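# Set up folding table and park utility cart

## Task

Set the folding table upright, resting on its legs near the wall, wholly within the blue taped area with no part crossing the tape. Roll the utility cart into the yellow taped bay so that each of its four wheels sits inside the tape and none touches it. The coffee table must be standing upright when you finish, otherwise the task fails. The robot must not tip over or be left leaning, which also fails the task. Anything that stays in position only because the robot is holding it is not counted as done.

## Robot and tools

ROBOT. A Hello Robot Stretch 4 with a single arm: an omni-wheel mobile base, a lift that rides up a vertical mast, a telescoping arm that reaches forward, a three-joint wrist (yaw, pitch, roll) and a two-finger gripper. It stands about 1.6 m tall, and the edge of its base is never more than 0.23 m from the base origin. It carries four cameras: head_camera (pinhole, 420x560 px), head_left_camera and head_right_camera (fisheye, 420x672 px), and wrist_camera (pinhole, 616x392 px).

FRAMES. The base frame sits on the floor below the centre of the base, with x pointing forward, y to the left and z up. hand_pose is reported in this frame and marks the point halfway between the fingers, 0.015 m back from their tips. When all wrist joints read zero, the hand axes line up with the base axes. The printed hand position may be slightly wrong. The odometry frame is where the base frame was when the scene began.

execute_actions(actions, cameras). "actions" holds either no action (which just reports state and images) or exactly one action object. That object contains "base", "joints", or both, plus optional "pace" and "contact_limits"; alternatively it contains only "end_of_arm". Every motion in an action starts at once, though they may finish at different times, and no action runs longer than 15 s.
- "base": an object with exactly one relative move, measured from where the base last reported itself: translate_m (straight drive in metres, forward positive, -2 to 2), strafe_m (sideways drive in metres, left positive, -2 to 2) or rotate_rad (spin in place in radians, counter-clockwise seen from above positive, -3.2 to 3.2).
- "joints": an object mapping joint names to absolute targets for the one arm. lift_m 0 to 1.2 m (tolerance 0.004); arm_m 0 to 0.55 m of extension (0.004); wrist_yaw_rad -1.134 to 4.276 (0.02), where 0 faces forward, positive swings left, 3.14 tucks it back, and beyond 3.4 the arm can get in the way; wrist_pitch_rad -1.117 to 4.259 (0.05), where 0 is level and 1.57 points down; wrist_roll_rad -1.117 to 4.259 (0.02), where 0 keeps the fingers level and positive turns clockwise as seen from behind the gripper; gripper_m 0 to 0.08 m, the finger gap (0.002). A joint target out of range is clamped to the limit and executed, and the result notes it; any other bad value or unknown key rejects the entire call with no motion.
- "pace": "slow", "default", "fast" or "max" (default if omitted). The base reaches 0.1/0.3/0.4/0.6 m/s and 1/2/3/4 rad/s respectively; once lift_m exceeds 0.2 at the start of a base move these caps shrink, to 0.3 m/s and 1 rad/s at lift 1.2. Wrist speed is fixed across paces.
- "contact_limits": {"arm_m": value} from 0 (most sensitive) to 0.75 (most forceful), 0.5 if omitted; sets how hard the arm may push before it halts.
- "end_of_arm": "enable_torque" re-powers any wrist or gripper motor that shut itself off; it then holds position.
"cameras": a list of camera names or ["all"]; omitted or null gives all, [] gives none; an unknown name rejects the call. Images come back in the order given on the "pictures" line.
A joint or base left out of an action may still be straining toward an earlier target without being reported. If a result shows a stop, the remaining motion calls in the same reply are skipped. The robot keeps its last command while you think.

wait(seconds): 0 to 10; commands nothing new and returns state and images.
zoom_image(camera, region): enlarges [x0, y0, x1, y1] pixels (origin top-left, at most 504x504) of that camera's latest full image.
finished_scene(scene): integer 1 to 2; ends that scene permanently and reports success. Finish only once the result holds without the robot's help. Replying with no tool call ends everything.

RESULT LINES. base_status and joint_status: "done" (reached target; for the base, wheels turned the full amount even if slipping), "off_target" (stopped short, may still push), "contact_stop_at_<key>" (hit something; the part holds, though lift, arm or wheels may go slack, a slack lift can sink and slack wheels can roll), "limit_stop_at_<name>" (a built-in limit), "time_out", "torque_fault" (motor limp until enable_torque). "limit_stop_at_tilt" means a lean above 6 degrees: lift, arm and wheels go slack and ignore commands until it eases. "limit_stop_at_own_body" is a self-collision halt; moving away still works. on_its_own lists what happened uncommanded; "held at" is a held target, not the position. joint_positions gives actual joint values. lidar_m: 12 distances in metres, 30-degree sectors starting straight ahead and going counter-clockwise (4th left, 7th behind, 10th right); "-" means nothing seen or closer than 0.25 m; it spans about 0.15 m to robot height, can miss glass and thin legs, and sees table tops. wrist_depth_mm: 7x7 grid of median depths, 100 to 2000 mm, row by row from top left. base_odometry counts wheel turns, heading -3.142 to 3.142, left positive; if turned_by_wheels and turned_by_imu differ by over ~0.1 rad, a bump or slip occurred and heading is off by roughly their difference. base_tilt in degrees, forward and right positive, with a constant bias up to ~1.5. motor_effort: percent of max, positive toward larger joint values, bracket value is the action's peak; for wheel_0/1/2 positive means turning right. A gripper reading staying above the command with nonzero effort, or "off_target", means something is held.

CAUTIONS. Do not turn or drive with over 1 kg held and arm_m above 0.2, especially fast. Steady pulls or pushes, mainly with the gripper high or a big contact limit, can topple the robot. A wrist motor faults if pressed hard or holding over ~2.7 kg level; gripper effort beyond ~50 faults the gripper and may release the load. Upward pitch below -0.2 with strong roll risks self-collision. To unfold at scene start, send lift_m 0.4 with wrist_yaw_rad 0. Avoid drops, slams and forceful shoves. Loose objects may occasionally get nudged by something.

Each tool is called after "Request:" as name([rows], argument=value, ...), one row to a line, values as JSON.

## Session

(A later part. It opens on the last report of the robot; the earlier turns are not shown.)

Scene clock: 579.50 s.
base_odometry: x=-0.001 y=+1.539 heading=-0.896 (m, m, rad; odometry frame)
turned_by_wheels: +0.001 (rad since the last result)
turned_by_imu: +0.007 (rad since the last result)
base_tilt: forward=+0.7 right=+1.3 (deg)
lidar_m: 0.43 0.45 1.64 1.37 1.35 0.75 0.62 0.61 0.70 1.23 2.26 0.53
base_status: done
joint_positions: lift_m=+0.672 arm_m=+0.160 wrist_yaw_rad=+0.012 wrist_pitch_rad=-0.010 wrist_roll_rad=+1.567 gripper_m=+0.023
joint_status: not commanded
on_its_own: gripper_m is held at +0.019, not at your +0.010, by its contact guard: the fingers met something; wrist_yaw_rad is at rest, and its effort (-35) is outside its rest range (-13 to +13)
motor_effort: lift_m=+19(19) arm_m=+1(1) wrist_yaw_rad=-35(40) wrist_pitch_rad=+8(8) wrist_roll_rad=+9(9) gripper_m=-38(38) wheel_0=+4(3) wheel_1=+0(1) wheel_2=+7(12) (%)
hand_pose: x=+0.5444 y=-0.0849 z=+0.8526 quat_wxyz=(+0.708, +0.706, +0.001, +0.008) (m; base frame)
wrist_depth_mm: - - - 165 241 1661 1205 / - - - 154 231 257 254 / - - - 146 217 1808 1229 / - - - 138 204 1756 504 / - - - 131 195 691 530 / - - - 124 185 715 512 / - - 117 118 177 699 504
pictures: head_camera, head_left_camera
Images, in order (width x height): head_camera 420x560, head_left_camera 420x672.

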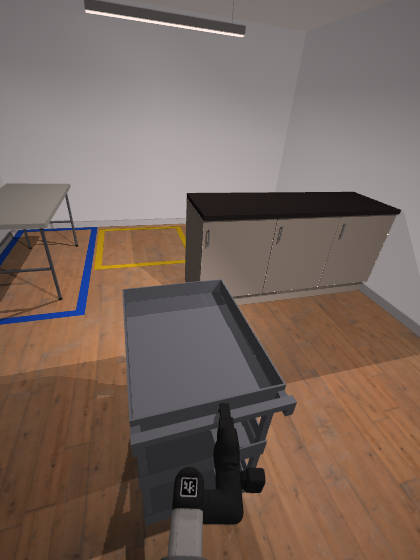

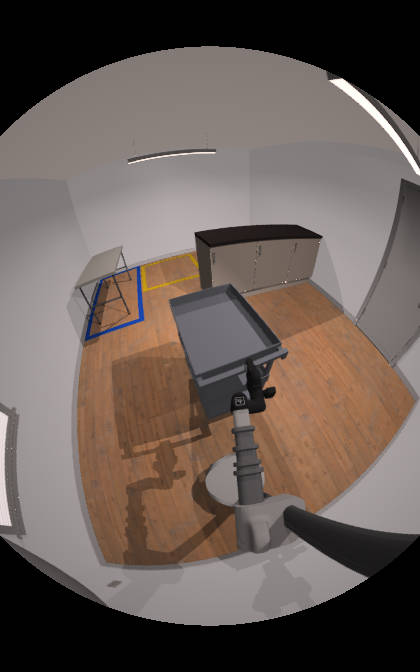

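Request:
execute_actions([
  {"base":{"strafe_m":-0.09},"pace":"slow"},
], cameras=[])

Request:
execute_actions([
  {"base":{"rotate_rad":0.16},"pace":"slow"},
], cameras=[])

Request:
execute_actions([
  {"base":{"strafe_m":-0.09},"pace":"slow"},
], cameras=[])

Request:
execute_actions([
  {"base":{"rotate_rad":0.16},"pace":"slow"},
], cameras=["head_camera"])

Request:
execute_actions([
  {"base":{"translate_m":0.15},"pace":"slow"},
], cameras=["head_camera"])

Scene clock: 594.23 s.
base_odometry: x=-0.071 y=+1.482 heading=-0.895 (m, m, rad; odometry frame)
turned_by_wheels: +0.001 (rad since the last result)
turned_by_imu: +0.001 (rad since the last result)
base_tilt: forward=+0.7 right=+1.3 (deg)
lidar_m: 0.41 0.44 1.72 1.44 1.31 0.72 0.61 0.59 0.62 1.15 2.22 0.55
base_status: done
joint_positions: lift_m=+0.672 arm_m=+0.160 wrist_yaw_rad=+0.006 wrist_pitch_rad=-0.011 wrist_roll_rad=+1.567 gripper_m=+0.023
joint_status: not commanded
on_its_own: gripper_m is held at +0.019, not at your +0.010, by its contact guard: the fingers met something; wrist_yaw_rad is at rest, and its effort (-19) is outside its rest range (-13 to +13)
motor_effort: lift_m=+19(19) arm_m=+1(1) wrist_yaw_rad=-19(38) wrist_pitch_rad=+9(9) wrist_roll_rad=+8(9) gripper_m=-38(38) wheel_0=+6(15) wheel_1=+1(3) wheel_2=+2(5) (%)
hand_pose: x=+0.5439 y=-0.0861 z=+0.8527 quat_wxyz=(+0.708, +0.706, -0.002, +0.006) (m; base frame)
wrist_depth_mm: - - - 206 - 1808 1229 / - - - 183 266 1499 1205 / - - - 163 246 1537 699 / - - - 151 224 1708 1182 / - - - 139 205 1618 500 / - - - 129 190 723 517 / - - 118 119 180 707 500
pictures: none
No camera images: the call's "cameras" was empty. Leave "cameras" out to get every camera's image.

Scene clock: 595.33 s.
base_odometry: x=-0.071 y=+1.482 heading=-0.737 (m, m, rad; odometry frame)
turned_by_wheels: +0.159 (rad since the last result)
turned_by_imu: +0.160 (rad since the last result)
base_tilt: forward=+0.7 right=+1.3 (deg)
lidar_m: 0.46 0.47 1.60 1.43 1.04 0.67 0.59 0.59 0.73 1.58 2.26 0.51
base_status: done
joint_positions: lift_m=+0.672 arm_m=+0.160 wrist_yaw_rad=-0.007 wrist_pitch_rad=-0.012 wrist_roll_rad=+1.567 gripper_m=+0.023
joint_status: not commanded
on_its_own: gripper_m is held at +0.019, not at your +0.010, by its contact guard: the fingers met something; wrist_yaw_rad is at rest, and its effort (+17) is outside its rest range (-13 to +13)
motor_effort: lift_m=+19(19) arm_m=+1(1) wrist_yaw_rad=+17(43) wrist_pitch_rad=+13(13) wrist_roll_rad=+8(8) gripper_m=-37(38) wheel_0=-10(12) wheel_1=-3(7) wheel_2=-3(12) (%)
hand_pose: x=+0.5428 y=-0.0888 z=+0.8530 quat_wxyz=(+0.708, +0.706, -0.007, +0.002) (m; base frame)
wrist_depth_mm: - - - 145 216 230 232 / - - - 139 209 1756 1182 / - - - 135 202 1756 1118 / - - - 130 195 750 530 / - - - 125 187 741 525 / - - - 121 181 715 517 / - - 116 117 177 707 500
pictures: none
No camera images: the call's "cameras" was empty. Leave "cameras" out to get every camera's image.

Scene clock: 597.40 s.
base_odometry: x=-0.132 y=+1.416 heading=-0.736 (m, m, rad; odometry frame)
turned_by_wheels: +0.001 (rad since the last result)
turned_by_imu: +0.001 (rad since the last result)
base_tilt: forward=+0.7 right=+1.3 (deg)
lidar_m: 0.44 0.44 1.66 1.52 1.01 0.64 0.58 0.59 0.72 1.56 2.19 0.53
base_status: done
joint_positions: lift_m=+0.672 arm_m=+0.160 wrist_yaw_rad=+0.005 wrist_pitch_rad=-0.011 wrist_roll_rad=+1.567 gripper_m=+0.023
joint_status: not commanded
on_its_own: gripper_m is held at +0.019, not at your +0.010, by its contact guard: the fingers met something; wrist_yaw_rad is at rest, and its effort (-15) is outside its rest range (-13 to +13)
motor_effort: lift_m=+19(19) arm_m=+1(1) wrist_yaw_rad=-15(25) wrist_pitch_rad=+11(12) wrist_roll_rad=+8(9) gripper_m=-38(38) wheel_0=+5(16) wheel_1=+1(8) wheel_2=+2(2) (%)
hand_pose: x=+0.5438 y=-0.0864 z=+0.8528 quat_wxyz=(+0.708, +0.706, -0.002, +0.006) (m; base frame)
wrist_depth_mm: - - - 165 240 1618 1205 / - - - 154 229 258 254 / - - - 146 216 1756 1255 / - - - 138 204 1708 508 / - - - 131 193 699 530 / - - - 124 185 723 517 / - - 117 118 177 707 504
pictures: none
No camera images: the call's "cameras" was empty. Leave "cameras" out to get every camera's image.

Scene clock: 598.50 s.
base_odometry: x=-0.132 y=+1.416 heading=-0.577 (m, m, rad; odometry frame)
turned_by_wheels: +0.159 (rad since the last result)
turned_by_imu: +0.160 (rad since the last result)
base_tilt: forward=+0.7 right=+1.3 (deg)
lidar_m: 0.49 0.53 1.60 1.54 0.85 0.59 0.59 0.60 0.85 2.12 2.24 0.53
base_status: done
joint_positions: lift_m=+0.672 arm_m=+0.160 wrist_yaw_rad=-0.008 wrist_pitch_rad=-0.012 wrist_roll_rad=+1.567 gripper_m=+0.023
joint_status: not commanded
on_its_own: gripper_m is held at +0.019, not at your +0.010, by its contact guard: the fingers met something; wrist_yaw_rad is at rest, and its effort (+20) is outside its rest range (-13 to +13)
motor_effort: lift_m=+19(19) arm_m=+1(1) wrist_yaw_rad=+20(37) wrist_pitch_rad=+12(13) wrist_roll_rad=+9(8) gripper_m=-38(38) wheel_0=-7(10) wheel_1=-1(5) wheel_2=-5(13) (%)
hand_pose: x=+0.5426 y=-0.0891 z=+0.8530 quat_wxyz=(+0.708, +0.706, -0.007, +0.002) (m; base frame)
wrist_depth_mm: - - - 124 189 1537 1160 / - - - 122 186 1661 1255 / - - - 121 184 759 517 / - - - 119 181 715 535 / - - - 118 179 699 525 / - - - 116 178 676 517 / - - 114 115 176 707 508
pictures: head_camera
Images, in order (width x height): head_camera 420x560.

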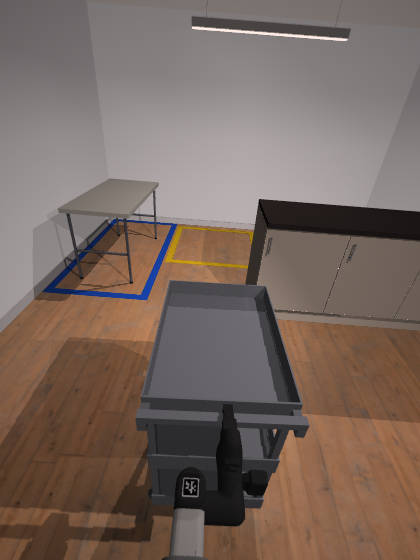

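Scene clock: 601.27 s.
base_odometry: x=-0.006 y=+1.334 heading=-0.578 (m, m, rad; odometry frame)
turned_by_wheels: -0.001 (rad since the last result)
turned_by_imu: -0.002 (rad since the last result)
base_tilt: forward=+0.7 right=+1.4 (deg)
lidar_m: 0.49 0.52 1.59 1.53 1.03 0.76 0.75 0.78 1.07 2.11 2.23 0.52
base_status: done
joint_positions: lift_m=+0.672 arm_m=+0.160 wrist_yaw_rad=-0.010 wrist_pitch_rad=-0.013 wrist_roll_rad=+1.567 gripper_m=+0.023
joint_status: not commanded
on_its_own: gripper_m is held at +0.019, not at your +0.010, by its contact guard: the fingers met something; wrist_yaw_rad is at rest, and its effort (+25) is outside its rest range (-13 to +13)
motor_effort: lift_m=+19(19) arm_m=+1(1) wrist_yaw_rad=+25(27) wrist_pitch_rad=+13(13) wrist_roll_rad=+8(8) gripper_m=-37(37) wheel_0=-1(7) wheel_1=+0(5) wheel_2=-7(8) (%)
hand_pose: x=+0.5425 y=-0.0894 z=+0.8531 quat_wxyz=(+0.708, +0.706, -0.008, +0.001) (m; base frame)
wrist_depth_mm: - - - 121 185 1499 1281 / - - - 120 183 1499 1255 / - - - 119 182 723 517 / - - - 118 181 707 535 / - - - 117 179 699 525 / - - - 116 178 683 517 / - - 114 114 176 699 508
pictures: head_camera
Images, in order (width x height): head_camera 420x560.

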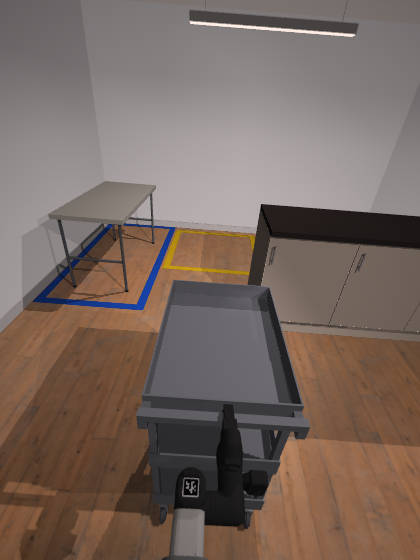

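Request:
execute_actions([
  {"base":{"strafe_m":-0.12},"pace":"slow"},
], cameras=[])

Request:
execute_actions([
  {"base":{"rotate_rad":0.1},"pace":"slow"},
], cameras=[])

Request:
execute_actions([
  {"base":{"strafe_m":-0.12},"pace":"slow"},
], cameras=["head_camera"])

Request:
execute_actions([
  {"base":{"translate_m":0.2},"pace":"slow"},
], cameras=["head_camera"])

Scene clock: 610.60 s.
base_odometry: x=-0.072 y=+1.233 heading=-0.577 (m, m, rad; odometry frame)
turned_by_wheels: +0.001 (rad since the last result)
turned_by_imu: +0.001 (rad since the last result)
base_tilt: forward=+0.7 right=+1.3 (deg)
lidar_m: 0.46 0.47 1.70 1.63 1.04 0.77 0.75 0.76 1.10 1.98 2.12 0.55
base_status: done
joint_positions: lift_m=+0.672 arm_m=+0.160 wrist_yaw_rad=+0.009 wrist_pitch_rad=-0.011 wrist_roll_rad=+1.567 gripper_m=+0.023
joint_status: not commanded
on_its_own: gripper_m is held at +0.019, not at your +0.010, by its contact guard: the fingers met something; wrist_yaw_rad is at rest, and its effort (-28) is outside its rest range (-13 to +13)
motor_effort: lift_m=+19(19) arm_m=+1(1) wrist_yaw_rad=-28(33) wrist_pitch_rad=+8(15) wrist_roll_rad=+9(8) gripper_m=-37(38) wheel_0=+6(12) wheel_1=+1(3) wheel_2=+5(6) (%)
hand_pose: x=+0.5441 y=-0.0854 z=+0.8527 quat_wxyz=(+0.708, +0.706, +0.000, +0.007) (m; base frame)
wrist_depth_mm: - - - 142 213 227 229 / - - - 137 206 1499 1205 / - - - 132 198 1430 508 / - - - 128 193 715 539 / - - - 124 187 741 521 / - - - 121 180 723 517 / - - 115 116 176 707 504
pictures: none
No camera images: the call's "cameras" was empty. Leave "cameras" out to get every camera's image.

Scene clock: 611.53 s.
base_odometry: x=-0.072 y=+1.233 heading=-0.478 (m, m, rad; odometry frame)
turned_by_wheels: +0.099 (rad since the last result)
turned_by_imu: +0.100 (rad since the last result)
base_tilt: forward=+0.7 right=+1.3 (deg)
lidar_m: 0.47 0.53 1.68 1.60 0.98 0.75 0.75 0.81 1.22 1.98 2.24 0.51
base_status: done
joint_positions: lift_m=+0.672 arm_m=+0.160 wrist_yaw_rad=-0.006 wrist_pitch_rad=-0.012 wrist_roll_rad=+1.567 gripper_m=+0.023
joint_status: not commanded
on_its_own: gripper_m is held at +0.019, not at your +0.010, by its contact guard: the fingers met something; wrist_yaw_rad is at rest, and its effort (+17) is outside its rest range (-13 to +13)
motor_effort: lift_m=+19(19) arm_m=+1(2) wrist_yaw_rad=+17(30) wrist_pitch_rad=+12(13) wrist_roll_rad=+8(8) gripper_m=-38(38) wheel_0=-5(8) wheel_1=-4(4) wheel_2=-4(6) (%)
hand_pose: x=+0.5428 y=-0.0887 z=+0.8530 quat_wxyz=(+0.708, +0.706, -0.006, +0.002) (m; base frame)
wrist_depth_mm: - - - 121 186 1397 1281 / - - - 120 184 1430 1229 / - - - 119 183 715 512 / - - - 118 181 715 535 / - - - 117 179 699 525 / - - - 116 177 676 517 / - - 114 114 176 691 508
pictures: none
No camera images: the call's "cameras" was empty. Leave "cameras" out to get every camera's image.

Scene clock: 613.87 s.
base_odometry: x=-0.127 y=+1.127 heading=-0.477 (m, m, rad; odometry frame)
turned_by_wheels: +0.001 (rad since the last result)
turned_by_imu: +0.001 (rad since the last result)
base_tilt: forward=+0.7 right=+1.3 (deg)
lidar_m: 0.46 0.45 1.80 1.77 0.99 0.75 0.77 0.82 1.23 1.87 2.10 0.54
base_status: done
joint_positions: lift_m=+0.672 arm_m=+0.160 wrist_yaw_rad=+0.009 wrist_pitch_rad=-0.011 wrist_roll_rad=+1.567 gripper_m=+0.023
joint_status: not commanded
on_its_own: gripper_m is held at +0.019, not at your +0.010, by its contact guard: the fingers met something; wrist_yaw_rad is at rest, and its effort (-27) is outside its rest range (-13 to +13)
motor_effort: lift_m=+19(19) arm_m=+1(1) wrist_yaw_rad=-27(31) wrist_pitch_rad=+7(12) wrist_roll_rad=+8(8) gripper_m=-37(38) wheel_0=+4(10) wheel_1=-1(6) wheel_2=+5(7) (%)
hand_pose: x=+0.5441 y=-0.0855 z=+0.8527 quat_wxyz=(+0.708, +0.706, -0.001, +0.007) (m; base frame)
wrist_depth_mm: - - - 144 215 229 230 / - - - 138 208 1430 1255 / - - - 134 200 1464 1118 / - - - 129 193 707 539 / - - - 125 187 732 521 / - - - 121 181 723 512 / - - 116 117 176 699 508
pictures: head_camera
Images, in order (width x height): head_camera 420x560.

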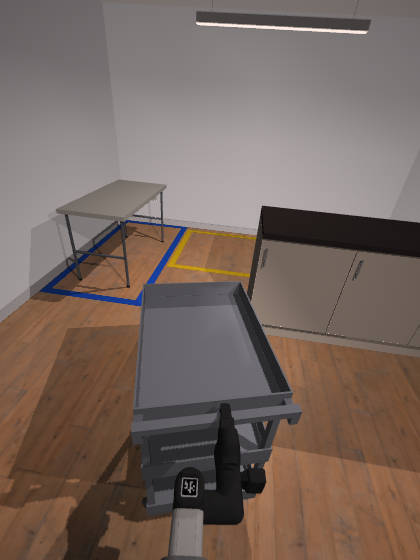

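Scene clock: 617.17 s.
base_odometry: x=+0.051 y=+1.035 heading=-0.477 (m, m, rad; odometry frame)
turned_by_wheels: +0.000 (rad since the last result)
turned_by_imu: -0.003 (rad since the last result)
base_tilt: forward=+0.7 right=+1.3 (deg)
lidar_m: 0.45 0.46 1.76 1.74 1.23 0.97 0.96 1.04 1.55 1.92 1.95 0.55
base_status: done
joint_positions: lift_m=+0.672 arm_m=+0.160 wrist_yaw_rad=-0.004 wrist_pitch_rad=-0.011 wrist_roll_rad=+1.567 gripper_m=+0.023
joint_status: not commanded
on_its_own: gripper_m is held at +0.019, not at your +0.010, by its contact guard: the fingers met something
motor_effort: lift_m=+19(19) arm_m=+1(1) wrist_yaw_rad=+9(26) wrist_pitch_rad=+10(7) wrist_roll_rad=+8(8) gripper_m=-38(38) wheel_0=-1(4) wheel_1=+0(9) wheel_2=-5(9) (%)
hand_pose: x=+0.5430 y=-0.0882 z=+0.8527 quat_wxyz=(+0.708, +0.706, -0.005, +0.003) (m; base frame)
wrist_depth_mm: - - - 148 222 235 237 / - - - 142 213 1182 1182 / - - - 136 204 1205 1160 / - - - 131 196 723 512 / - - - 126 189 741 530 / - - - 122 181 715 512 / - - 116 117 176 707 508
pictures: head_camera
Images, in order (width x height): head_camera 420x560.

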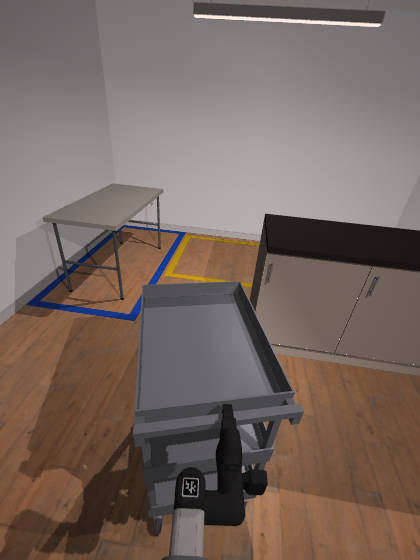

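Request:
execute_actions([
  {"base":{"translate_m":0.3},"pace":"slow"},
], cameras=["head_camera"])

Scene clock: 626.70 s.
base_odometry: x=+0.317 y=+0.897 heading=-0.478 (m, m, rad; odometry frame)
turned_by_wheels: +0.000 (rad since the last result)
turned_by_imu: -0.005 (rad since the last result)
base_tilt: forward=+0.7 right=+1.3 (deg)
lidar_m: 0.47 0.48 1.76 1.71 1.62 1.27 1.27 1.37 1.98 1.96 1.58 0.53
base_status: done
joint_positions: lift_m=+0.672 arm_m=+0.160 wrist_yaw_rad=-0.007 wrist_pitch_rad=-0.012 wrist_roll_rad=+1.567 gripper_m=+0.023
joint_status: not commanded
on_its_own: gripper_m is held at +0.019, not at your +0.010, by its contact guard: the fingers met something; wrist_yaw_rad is at rest, and its effort (+20) is outside its rest range (-13 to +13)
motor_effort: lift_m=+19(19) arm_m=+1(1) wrist_yaw_rad=+20(21) wrist_pitch_rad=+10(11) wrist_roll_rad=+9(9) gripper_m=-37(38) wheel_0=-1(2) wheel_1=+0(8) wheel_2=-5(11) (%)
hand_pose: x=+0.5427 y=-0.0890 z=+0.8529 quat_wxyz=(+0.708, +0.706, -0.007, +0.002) (m; base frame)
wrist_depth_mm: - - - 147 218 232 234 / - - - 140 210 891 904 / - - - 135 202 891 904 / - - - 130 195 741 525 / - - - 126 188 741 525 / - - - 121 181 732 517 / - - 116 117 176 707 508
pictures: head_camera
Images, in order (width x height): head_camera 420x560.

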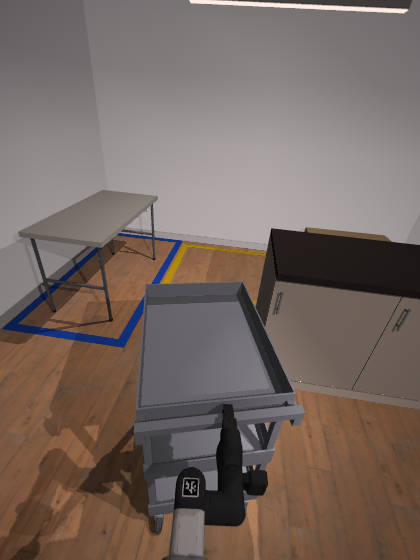

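Request:
execute_actions([
  {"base":{"translate_m":0.3},"pace":"slow"},
], cameras=["head_camera","head_right_camera"])

Scene clock: 636.60 s.
base_odometry: x=+0.583 y=+0.759 heading=-0.478 (m, m, rad; odometry frame)
turned_by_wheels: -0.001 (rad since the last result)
turned_by_imu: -0.005 (rad since the last result)
base_tilt: forward=+0.7 right=+1.3 (deg)
lidar_m: 0.46 0.49 1.69 1.66 1.83 1.59 1.56 1.67 2.03 2.02 1.21 0.51
base_status: done
joint_positions: lift_m=+0.672 arm_m=+0.160 wrist_yaw_rad=-0.009 wrist_pitch_rad=-0.012 wrist_roll_rad=+1.567 gripper_m=+0.023
joint_status: not commanded
on_its_own: gripper_m is held at +0.019, not at your +0.010, by its contact guard: the fingers met something; wrist_yaw_rad is at rest, and its effort (+24) is outside its rest range (-13 to +13)
motor_effort: lift_m=+19(19) arm_m=+2(1) wrist_yaw_rad=+24(27) wrist_pitch_rad=+14(12) wrist_roll_rad=+8(8) gripper_m=-38(37) wheel_0=-2(1) wheel_1=+0(1) wheel_2=-5(10) (%)
hand_pose: x=+0.5425 y=-0.0893 z=+0.8530 quat_wxyz=(+0.708, +0.706, -0.007, +0.001) (m; base frame)
wrist_depth_mm: - - - 144 216 229 232 / - - - 138 208 585 585 / - - - 134 200 960 615 / - - - 129 193 715 539 / - - - 125 187 741 521 / - - - 121 181 723 517 / - - 115 117 176 707 508
pictures: head_camera, head_right_camera
Images, in order (width x height): head_camera 420x560, head_right_camera 420x672.

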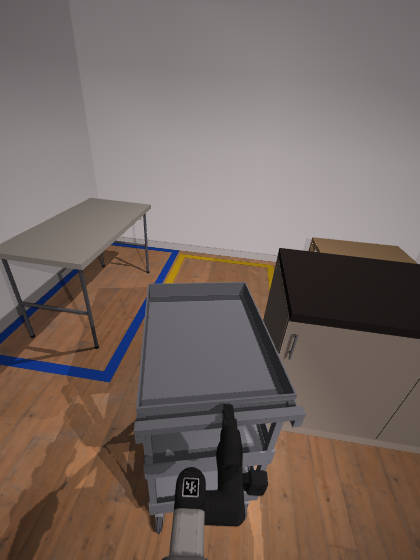

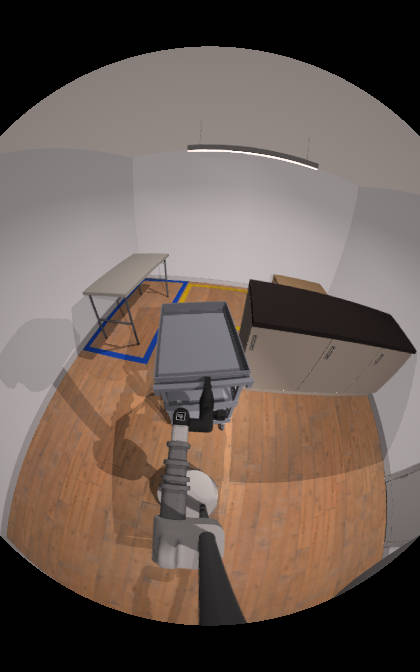

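Request:
execute_actions([
  {"base":{"strafe_m":0.08},"pace":"slow"},
], cameras=[])

Request:
execute_actions([
  {"base":{"translate_m":0.2},"pace":"slow"},
], cameras=["head_camera","head_right_camera"])

Scene clock: 647.60 s.
base_odometry: x=+0.620 y=+0.830 heading=-0.479 (m, m, rad; odometry frame)
turned_by_wheels: -0.001 (rad since the last result)
turned_by_imu: -0.002 (rad since the last result)
base_tilt: forward=+0.7 right=+1.3 (deg)
lidar_m: 0.49 0.48 1.62 1.57 1.74 1.61 1.56 1.66 2.12 2.07 1.22 0.53
base_status: done
joint_positions: lift_m=+0.672 arm_m=+0.160 wrist_yaw_rad=-0.005 wrist_pitch_rad=-0.012 wrist_roll_rad=+1.567 gripper_m=+0.023
joint_status: not commanded
on_its_own: gripper_m is held at +0.019, not at your +0.010, by its contact guard: the fingers met something
motor_effort: lift_m=+19(19) arm_m=+2(1) wrist_yaw_rad=+13(28) wrist_pitch_rad=+12(11) wrist_roll_rad=+9(9) gripper_m=-38(38) wheel_0=-5(12) wheel_1=-2(4) wheel_2=-1(4) (%)
hand_pose: x=+0.5429 y=-0.0884 z=+0.8530 quat_wxyz=(+0.708, +0.706, -0.006, +0.003) (m; base frame)
wrist_depth_mm: - - - 125 190 591 591 / - - - 123 188 750 699 / - - - 121 185 750 517 / - - - 120 182 707 539 / - - - 118 180 699 525 / - - - 117 178 683 517 / - - 114 115 176 699 508
pictures: none
No camera images: the call's "cameras" was empty. Leave "cameras" out to get every camera's image.

Scene clock: 650.90 s.
base_odometry: x=+0.798 y=+0.738 heading=-0.479 (m, m, rad; odometry frame)
turned_by_wheels: +0.000 (rad since the last result)
turned_by_imu: -0.001 (rad since the last result)
base_tilt: forward=+0.6 right=+1.3 (deg)
lidar_m: 0.47 0.52 1.61 1.56 1.73 1.79 1.75 1.90 2.14 2.07 0.97 0.53
base_status: done
joint_positions: lift_m=+0.672 arm_m=+0.160 wrist_yaw_rad=-0.002 wrist_pitch_rad=-0.013 wrist_roll_rad=+1.567 gripper_m=+0.023
joint_status: not commanded
on_its_own: gripper_m is held at +0.019, not at your +0.010, by its contact guard: the fingers met something
motor_effort: lift_m=+19(19) arm_m=+1(1) wrist_yaw_rad=+6(20) wrist_pitch_rad=+13(15) wrist_roll_rad=+8(9) gripper_m=-38(37) wheel_0=+3(6) wheel_1=+1(5) wheel_2=-3(11) (%)
hand_pose: x=+0.5431 y=-0.0879 z=+0.8531 quat_wxyz=(+0.708, +0.706, -0.005, +0.004) (m; base frame)
wrist_depth_mm: - - - 120 185 544 574 / - - - 119 183 788 750 / - - - 118 181 723 517 / - - - 117 180 707 539 / - - - 116 178 699 525 / - - - 116 177 683 517 / - - 114 114 176 699 504
pictures: head_camera, head_right_camera
Images, in order (width x height): head_camera 420x560, head_right_camera 420x672.

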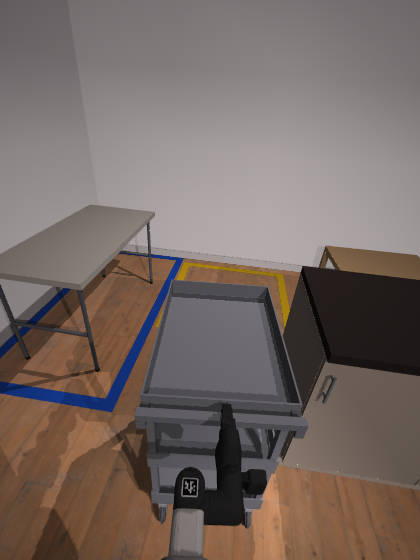

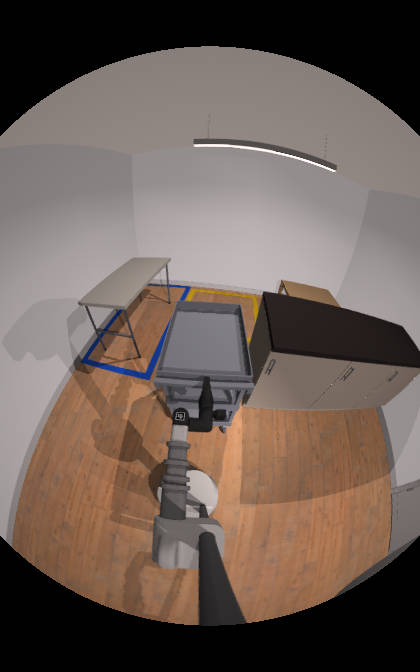

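Request:
execute_actions([
  {"base":{"strafe_m":-0.05},"pace":"slow"},
], cameras=[])

Request:
execute_actions([
  {"base":{"translate_m":0.25},"pace":"slow"},
], cameras=["head_camera","head_right_camera"])

Scene clock: 657.80 s.
base_odometry: x=+0.775 y=+0.693 heading=-0.478 (m, m, rad; odometry frame)
turned_by_wheels: +0.001 (rad since the last result)
turned_by_imu: +0.001 (rad since the last result)
base_tilt: forward=+0.7 right=+1.3 (deg)
lidar_m: 0.47 0.50 1.65 1.63 1.78 1.81 1.76 1.90 2.08 2.06 0.93 0.53
base_status: done
joint_positions: lift_m=+0.672 arm_m=+0.160 wrist_yaw_rad=+0.010 wrist_pitch_rad=-0.011 wrist_roll_rad=+1.567 gripper_m=+0.023
joint_status: not commanded
on_its_own: gripper_m is held at +0.019, not at your +0.010, by its contact guard: the fingers met something; wrist_yaw_rad is at rest, and its effort (-29) is outside its rest range (-13 to +13)
motor_effort: lift_m=+19(19) arm_m=+1(1) wrist_yaw_rad=-29(29) wrist_pitch_rad=+10(13) wrist_roll_rad=+8(9) gripper_m=-38(38) wheel_0=+9(10) wheel_1=+2(3) wheel_2=+4(4) (%)
hand_pose: x=+0.5441 y=-0.0854 z=+0.8527 quat_wxyz=(+0.708, +0.706, +0.000, +0.007) (m; base frame)
wrist_depth_mm: - - - 126 193 353 492 / - - - 124 189 732 699 / - - - 122 186 1464 517 / - - - 121 183 699 535 / - - - 119 181 691 525 / - - - 117 178 668 517 / - - 114 115 176 707 508
pictures: none
No camera images: the call's "cameras" was empty. Leave "cameras" out to get every camera's image.

Scene clock: 661.57 s.
base_odometry: x=+0.997 y=+0.578 heading=-0.479 (m, m, rad; odometry frame)
turned_by_wheels: -0.001 (rad since the last result)
turned_by_imu: -0.004 (rad since the last result)
base_tilt: forward=+0.7 right=+1.3 (deg)
lidar_m: 0.48 0.49 1.54 1.59 1.74 2.06 2.01 2.16 2.13 1.42 0.64 0.51
base_status: done
joint_positions: lift_m=+0.672 arm_m=+0.160 wrist_yaw_rad=-0.009 wrist_pitch_rad=-0.012 wrist_roll_rad=+1.567 gripper_m=+0.023
joint_status: not commanded
on_its_own: gripper_m is held at +0.019, not at your +0.010, by its contact guard: the fingers met something; wrist_yaw_rad is at rest, and its effort (+26) is outside its rest range (-13 to +13)
motor_effort: lift_m=+19(19) arm_m=+1(1) wrist_yaw_rad=+26(27) wrist_pitch_rad=+12(11) wrist_roll_rad=+8(8) gripper_m=-38(37) wheel_0=-3(8) wheel_1=-2(10) wheel_2=-7(11) (%)
hand_pose: x=+0.5425 y=-0.0894 z=+0.8530 quat_wxyz=(+0.708, +0.706, -0.008, +0.001) (m; base frame)
wrist_depth_mm: - - - 125 191 492 500 / - - - 123 188 715 691 / - - - 121 185 741 512 / - - - 120 182 707 539 / - - - 118 180 699 525 / - - - 117 178 676 517 / - - 114 115 176 707 508
pictures: head_camera, head_right_camera
Images, in order (width x height): head_camera 420x560, head_right_camera 420x672.

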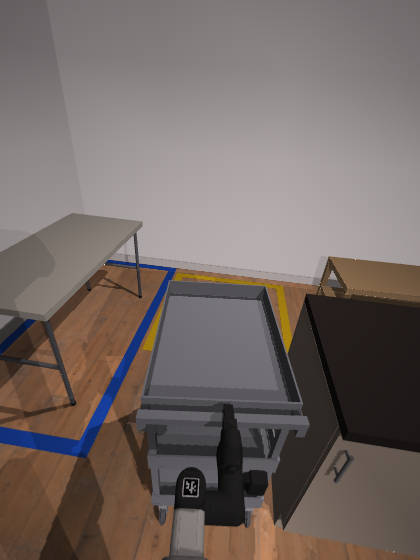

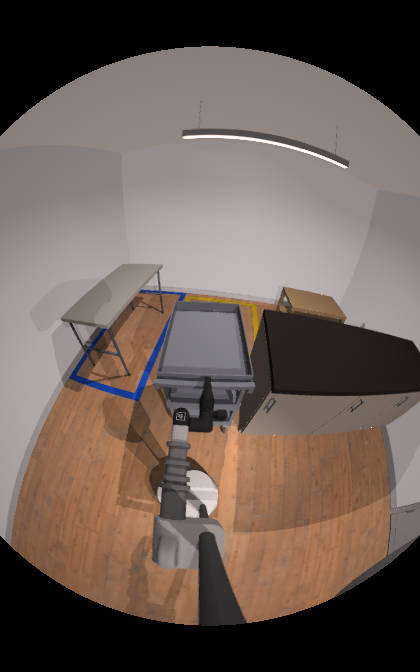

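Request:
execute_actions([
  {"base":{"translate_m":0.12},"pace":"slow"},
], cameras=[])

Request:
execute_actions([
  {"base":{"rotate_rad":-0.08},"pace":"slow"},
], cameras=[])

Request:
execute_actions([
  {"base":{"translate_m":0.15},"pace":"slow"},
], cameras=["head_camera","head_right_camera"])

Scene clock: 674.30 s.
base_odometry: x=+1.103 y=+0.523 heading=-0.479 (m, m, rad; odometry frame)
turned_by_wheels: +0.000 (rad since the last result)
turned_by_imu: -0.003 (rad since the last result)
base_tilt: forward=+0.7 right=+1.3 (deg)
lidar_m: 0.48 0.52 1.35 1.58 1.73 2.17 2.14 2.28 2.14 1.01 0.49 0.51
base_status: done
joint_positions: lift_m=+0.672 arm_m=+0.160 wrist_yaw_rad=-0.009 wrist_pitch_rad=-0.012 wrist_roll_rad=+1.567 gripper_m=+0.023
joint_status: not commanded
on_its_own: gripper_m is held at +0.019, not at your +0.010, by its contact guard: the fingers met something; wrist_yaw_rad is at rest, and its effort (+24) is outside its rest range (-13 to +13)
motor_effort: lift_m=+19(19) arm_m=+1(1) wrist_yaw_rad=+24(28) wrist_pitch_rad=+13(13) wrist_roll_rad=+8(9) gripper_m=-38(37) wheel_0=-1(4) wheel_1=+0(7) wheel_2=-5(12) (%)
hand_pose: x=+0.5425 y=-0.0893 z=+0.8531 quat_wxyz=(+0.708, +0.706, -0.008, +0.001) (m; base frame)
wrist_depth_mm: - - - 121 186 500 525 / - - - 120 184 1576 1255 / - - - 119 182 715 521 / - - - 118 181 715 539 / - - - 117 179 699 530 / - - - 116 177 676 517 / - - 114 115 176 699 508
pictures: none
No camera images: the call's "cameras" was empty. Leave "cameras" out to get every camera's image.

Scene clock: 675.17 s.
base_odometry: x=+1.103 y=+0.523 heading=-0.559 (m, m, rad; odometry frame)
turned_by_wheels: -0.079 (rad since the last result)
turned_by_imu: -0.080 (rad since the last result)
base_tilt: forward=+0.7 right=+1.3 (deg)
lidar_m: 0.47 0.48 1.21 1.59 1.68 2.21 2.11 2.22 2.18 1.35 0.53 0.49
base_status: done
joint_positions: lift_m=+0.672 arm_m=+0.160 wrist_yaw_rad=+0.005 wrist_pitch_rad=-0.011 wrist_roll_rad=+1.567 gripper_m=+0.023
joint_status: not commanded
on_its_own: gripper_m is held at +0.019, not at your +0.010, by its contact guard: the fingers met something; wrist_yaw_rad is at rest, and its effort (-17) is outside its rest range (-13 to +13)
motor_effort: lift_m=+19(19) arm_m=+2(1) wrist_yaw_rad=-17(41) wrist_pitch_rad=+10(15) wrist_roll_rad=+8(9) gripper_m=-38(38) wheel_0=+3(12) wheel_1=+3(1) wheel_2=+3(8) (%)
hand_pose: x=+0.5438 y=-0.0863 z=+0.8527 quat_wxyz=(+0.708, +0.706, -0.002, +0.006) (m; base frame)
wrist_depth_mm: - - - 137 206 224 224 / - - - 132 200 569 554 / - - - 129 195 1618 517 / - - - 126 189 699 530 / - - - 123 184 691 525 / - - - 119 180 683 517 / - - 115 116 176 707 504
pictures: none
No camera images: the call's "cameras" was empty. Leave "cameras" out to get every camera's image.

Scene clock: 677.97 s.
base_odometry: x=+1.230 y=+0.444 heading=-0.559 (m, m, rad; odometry frame)
turned_by_wheels: +0.000 (rad since the last result)
turned_by_imu: -0.002 (rad since the last result)
base_tilt: forward=+0.7 right=+1.3 (deg)
lidar_m: 0.45 0.48 1.02 1.57 1.67 2.36 2.27 2.38 2.19 0.82 0.39 0.48
base_status: done
joint_positions: lift_m=+0.672 arm_m=+0.160 wrist_yaw_rad=-0.005 wrist_pitch_rad=-0.011 wrist_roll_rad=+1.567 gripper_m=+0.023
joint_status: not commanded
on_its_own: gripper_m is held at +0.019, not at your +0.010, by its contact guard: the fingers met something
motor_effort: lift_m=+19(19) arm_m=+2(2) wrist_yaw_rad=+12(16) wrist_pitch_rad=+7(11) wrist_roll_rad=+9(8) gripper_m=-37(37) wheel_0=+1(7) wheel_1=+1(5) wheel_2=-5(9) (%)
hand_pose: x=+0.5429 y=-0.0884 z=+0.8528 quat_wxyz=(+0.708, +0.706, -0.006, +0.002) (m; base frame)
wrist_depth_mm: - - - 138 208 223 224 / - - - 134 202 1808 1229 / - - - 130 196 1661 512 / - - - 126 190 691 535 / - - - 123 185 699 525 / - - - 120 180 683 521 / - - 115 116 176 707 508
pictures: head_camera, head_right_camera
Images, in order (width x height): head_camera 420x560, head_right_camera 420x672.

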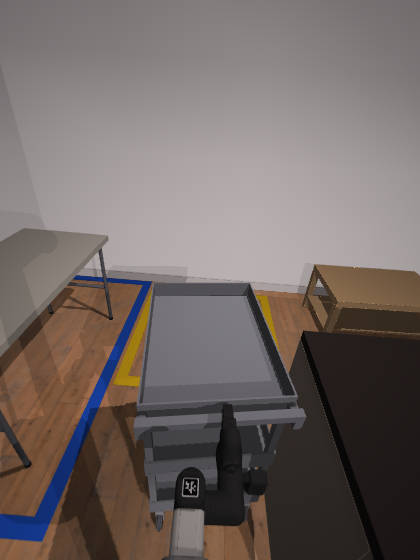

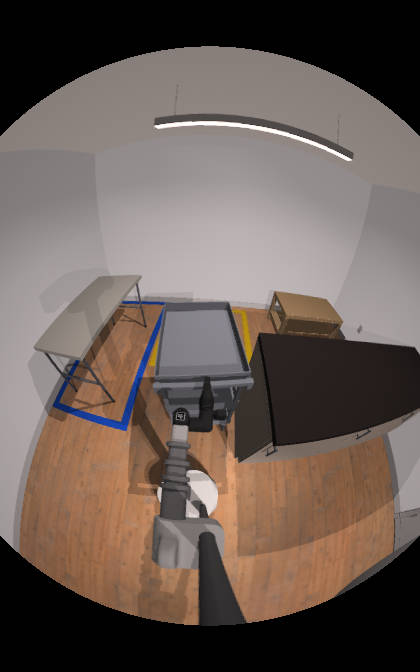

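Request:
execute_actions([
  {"base":{"translate_m":0.35},"pace":"slow"},
], cameras=["head_camera","head_right_camera"])

Scene clock: 685.70 s.
base_odometry: x=+1.527 y=+0.258 heading=-0.559 (m, m, rad; odometry frame)
turned_by_wheels: -0.001 (rad since the last result)
turned_by_imu: -0.006 (rad since the last result)
base_tilt: forward=+0.7 right=+1.3 (deg)
lidar_m: 0.48 0.48 0.82 1.57 1.68 2.30 2.66 2.75 0.36 0.32 0.35 0.50
base_status: done
joint_positions: lift_m=+0.672 arm_m=+0.160 wrist_yaw_rad=-0.009 wrist_pitch_rad=-0.012 wrist_roll_rad=+1.567 gripper_m=+0.023
joint_status: not commanded
on_its_own: gripper_m is held at +0.019, not at your +0.010, by its contact guard: the fingers met something; wrist_yaw_rad is at rest, and its effort (+24) is outside its rest range (-13 to +13)
motor_effort: lift_m=+19(19) arm_m=+2(1) wrist_yaw_rad=+24(26) wrist_pitch_rad=+15(12) wrist_roll_rad=+8(10) gripper_m=-37(37) wheel_0=-2(1) wheel_1=-1(5) wheel_2=-5(10) (%)
hand_pose: x=+0.5425 y=-0.0893 z=+0.8530 quat_wxyz=(+0.708, +0.706, -0.007, +0.001) (m; base frame)
wrist_depth_mm: 1808 1808 1808 135 204 221 224 / 1756 1756 1756 132 199 1708 1255 / 1756 1756 1756 128 193 1661 508 / 1708 1708 1756 125 188 668 539 / 1708 1756 1708 122 185 691 530 / 1661 1756 1708 119 180 676 517 / 1661 1708 115 116 176 699 508
pictures: head_camera, head_right_camera
Images, in order (width x height): head_camera 420x560, head_right_camera 420x672.

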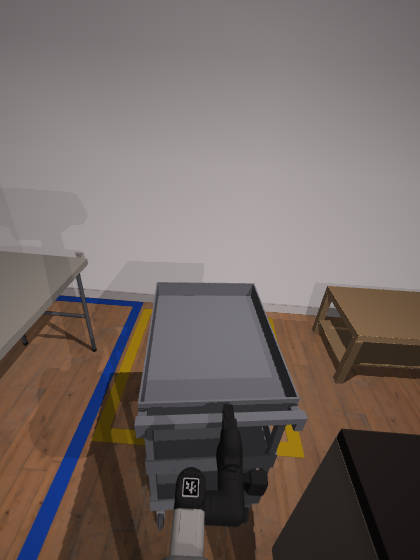

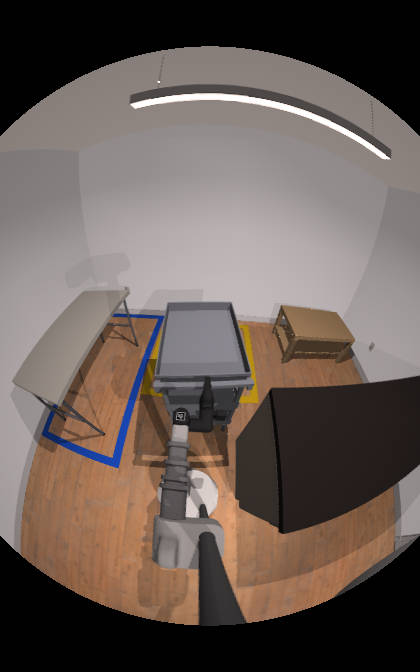

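Request:
execute_actions([
  {"base":{"translate_m":0.3},"pace":"slow"},
], cameras=["head_camera"])

Request:
execute_actions([
  {"base":{"translate_m":0.22},"pace":"slow"},
], cameras=["head_camera","head_right_camera","head_left_camera"])

Scene clock: 694.50 s.
base_odometry: x=+1.781 y=+0.099 heading=-0.560 (m, m, rad; odometry frame)
turned_by_wheels: +0.000 (rad since the last result)
turned_by_imu: -0.005 (rad since the last result)
base_tilt: forward=+0.7 right=+1.4 (deg)
lidar_m: 0.47 0.50 0.78 0.73 1.66 2.30 2.96 0.48 0.34 0.31 0.35 0.53
base_status: done
joint_positions: lift_m=+0.672 arm_m=+0.160 wrist_yaw_rad=-0.009 wrist_pitch_rad=-0.013 wrist_roll_rad=+1.567 gripper_m=+0.023
joint_status: not commanded
on_its_own: gripper_m is held at +0.019, not at your +0.010, by its contact guard: the fingers met something; wrist_yaw_rad is at rest, and its effort (+24) is outside its rest range (-13 to +13)
motor_effort: lift_m=+19(19) arm_m=+2(2) wrist_yaw_rad=+24(26) wrist_pitch_rad=+15(14) wrist_roll_rad=+8(9) gripper_m=-37(37) wheel_0=-1(1) wheel_1=+0(4) wheel_2=-5(9) (%)
hand_pose: x=+0.5425 y=-0.0893 z=+0.8531 quat_wxyz=(+0.708, +0.706, -0.008, +0.001) (m; base frame)
wrist_depth_mm: 1464 1464 1499 132 202 224 228 / 1430 1464 1464 130 197 1537 1255 / 1430 1464 1430 127 191 1499 521 / 1464 1430 1430 124 187 691 535 / 1366 1430 1430 121 183 699 525 / 1397 1397 1430 119 179 683 517 / 1366 1430 115 116 176 699 504
pictures: head_camera
Images, in order (width x height): head_camera 420x560.

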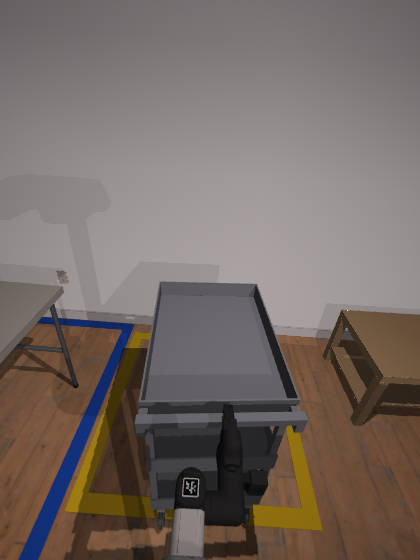

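Scene clock: 697.97 s.
base_odometry: x=+1.967 y=-0.018 heading=-0.560 (m, m, rad; odometry frame)
turned_by_wheels: -0.001 (rad since the last result)
turned_by_imu: -0.003 (rad since the last result)
base_tilt: forward=+0.7 right=+1.3 (deg)
lidar_m: 0.48 0.51 0.76 0.73 1.65 2.28 3.19 0.50 0.36 0.34 1.24 0.52
base_status: done
joint_positions: lift_m=+0.672 arm_m=+0.160 wrist_yaw_rad=-0.009 wrist_pitch_rad=-0.013 wrist_roll_rad=+1.567 gripper_m=+0.023
joint_status: not commanded
on_its_own: gripper_m is held at +0.019, not at your +0.010, by its contact guard: the fingers met something; wrist_yaw_rad is at rest, and its effort (+24) is outside its rest range (-13 to +13)
motor_effort: lift_m=+19(19) arm_m=+2(1) wrist_yaw_rad=+24(27) wrist_pitch_rad=+15(13) wrist_roll_rad=+8(8) gripper_m=-38(38) wheel_0=-2(2) wheel_1=-1(6) wheel_2=-5(12) (%)
hand_pose: x=+0.5425 y=-0.0893 z=+0.8531 quat_wxyz=(+0.708, +0.706, -0.008, +0.001) (m; base frame)
wrist_depth_mm: 1229 1229 1255 131 199 224 228 / 1205 1205 1255 128 195 1308 1229 / 1205 1205 1205 125 190 1281 496 / 1182 1205 1205 123 186 715 539 / 1182 1182 1205 121 182 699 530 / 1160 1160 1205 118 179 676 517 / 1182 1160 115 116 176 707 504
pictures: head_camera, head_left_camera, head_right_camera
Images, in order (width x height): head_camera 420x560, head_left_camera 420x672, head_right_camera 420x672.

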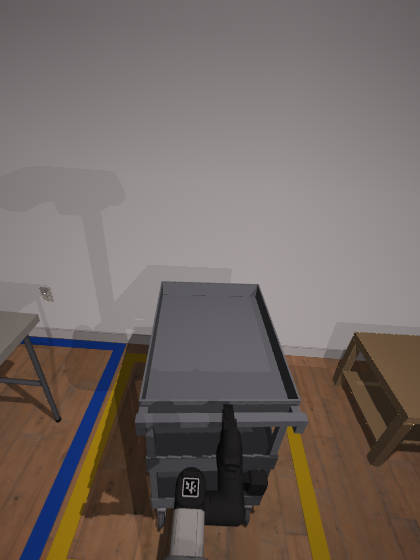

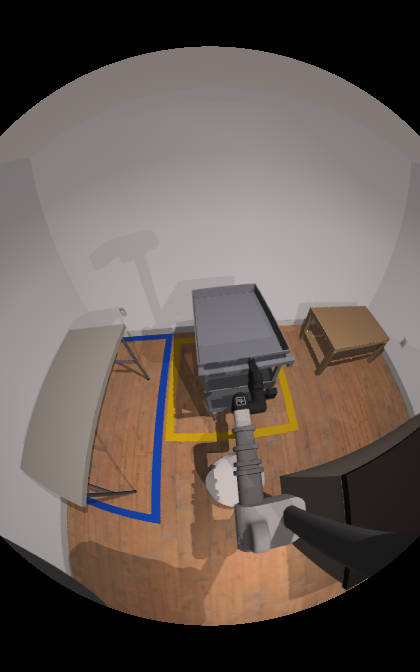

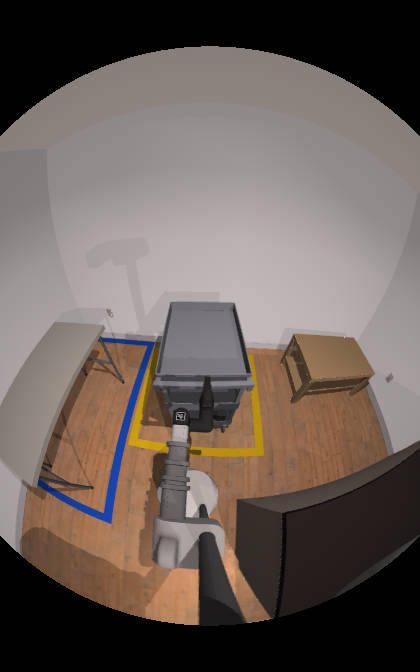

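Request:
execute_actions([
  {"joints":{"gripper_m":0.08}},
], cameras=[])

Request:
execute_actions([
  {"joints":{"arm_m":0.0},"base":{"translate_m":-0.25},"pace":"slow"},
])

Scene clock: 711.43 s.
base_odometry: x=+1.967 y=-0.018 heading=-0.560 (m, m, rad; odometry frame)
turned_by_wheels: +0.000 (rad since the last result)
turned_by_imu: +0.000 (rad since the last result)
base_tilt: forward=+0.7 right=+1.3 (deg)
lidar_m: 0.48 0.49 0.77 0.73 1.64 2.33 3.19 0.49 0.35 0.33 1.24 0.52
base_status: not commanded
joint_positions: lift_m=+0.672 arm_m=+0.160 wrist_yaw_rad=+0.000 wrist_pitch_rad=-0.005 wrist_roll_rad=+1.570 gripper_m=+0.080
joint_status: all done
motor_effort: lift_m=+19(19) arm_m=+2(2) wrist_yaw_rad=+0(24) wrist_pitch_rad=-8(13) wrist_roll_rad=+1(8) gripper_m=+2(35) wheel_0=-2(2) wheel_1=-1(1) wheel_2=+0(5) (%)
hand_pose: x=+0.5433 y=-0.0875 z=+0.8515 quat_wxyz=(+0.708, +0.707, -0.002, +0.002) (m; base frame)
wrist_depth_mm: 1205 1205 1205 128 196 1281 1160 / 1205 1205 1229 126 193 1308 1229 / 1182 1205 1205 124 188 1281 504 / 1205 1205 1229 122 185 723 525 / 1182 1182 1205 119 182 715 517 / 1182 1182 1205 117 178 699 504 / - 122 156 171 146 615 492
pictures: none
No camera images: the call's "cameras" was empty. Leave "cameras" out to get every camera's image.

Scene clock: 715.20 s.
base_odometry: x=+1.755 y=+0.114 heading=-0.560 (m, m, rad; odometry frame)
turned_by_wheels: +0.000 (rad since the last result)
turned_by_imu: +0.000 (rad since the last result)
base_tilt: forward=+0.7 right=+1.3 (deg)
lidar_m: 0.70 1.04 0.77 0.73 1.66 2.29 2.91 0.47 0.36 0.34 0.36 0.76
base_status: done
joint_positions: lift_m=+0.672 arm_m=+0.001 wrist_yaw_rad=+0.000 wrist_pitch_rad=-0.005 wrist_roll_rad=+1.570 gripper_m=+0.080
joint_status: all done
motor_effort: lift_m=+19(19) arm_m=-4(4) wrist_yaw_rad=-1(0) wrist_pitch_rad=-8(8) wrist_roll_rad=+2(2) gripper_m=+2(2) wheel_0=-2(3) wheel_1=-1(1) wheel_2=+2(4) (%)
hand_pose: x=+0.3847 y=-0.0874 z=+0.8514 quat_wxyz=(+0.708, +0.707, -0.002, +0.002) (m; base frame)
wrist_depth_mm: 1661 1661 1708 1708 1708 1576 1229 / 1576 1661 1661 1661 1708 1708 1255 / 1661 1618 1618 609 1708 640 1098 / 1618 1618 1661 603 1255 634 960 / 1576 1618 1661 591 1229 615 960 / 1618 1576 1618 580 1160 597 946 / - 122 1618 574 146 591 917
pictures: head_camera, head_left_camera, head_right_camera, wrist_camera
Images, in order (width x height): head_camera 420x560, head_left_camera 420x672, head_right_camera 420x672, wrist_camera 616x392.

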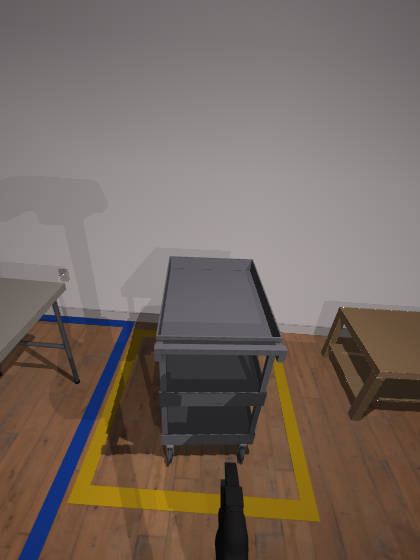

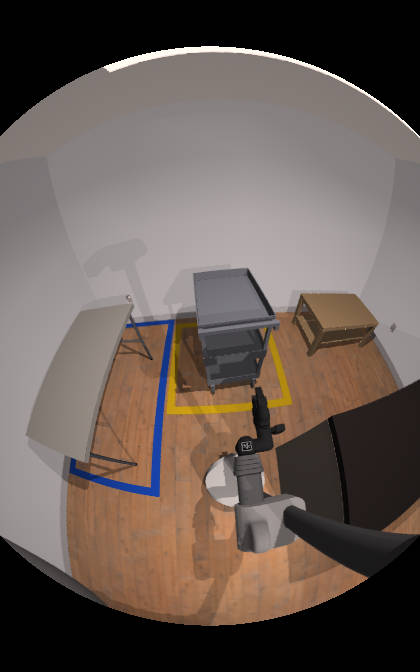

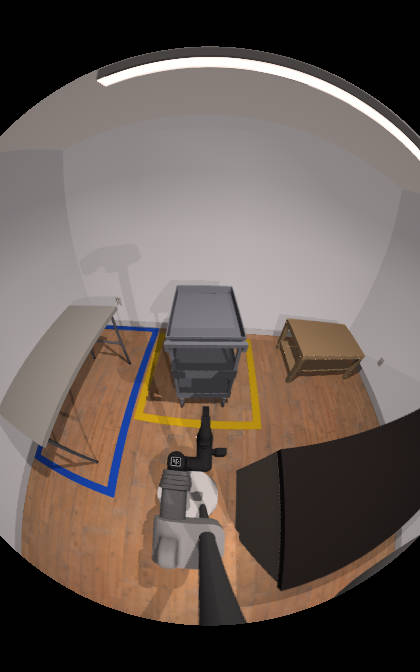

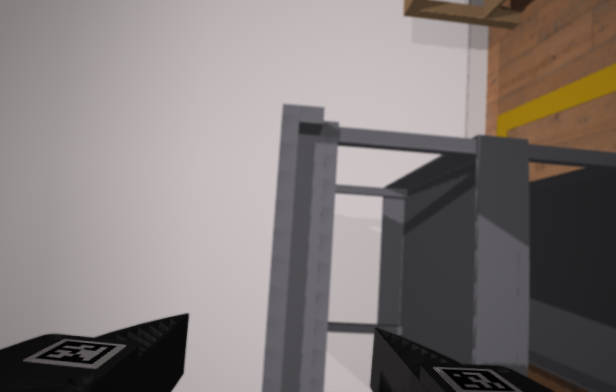

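Request:
finished_scene(scene=1)

The scene is finished: the task was done.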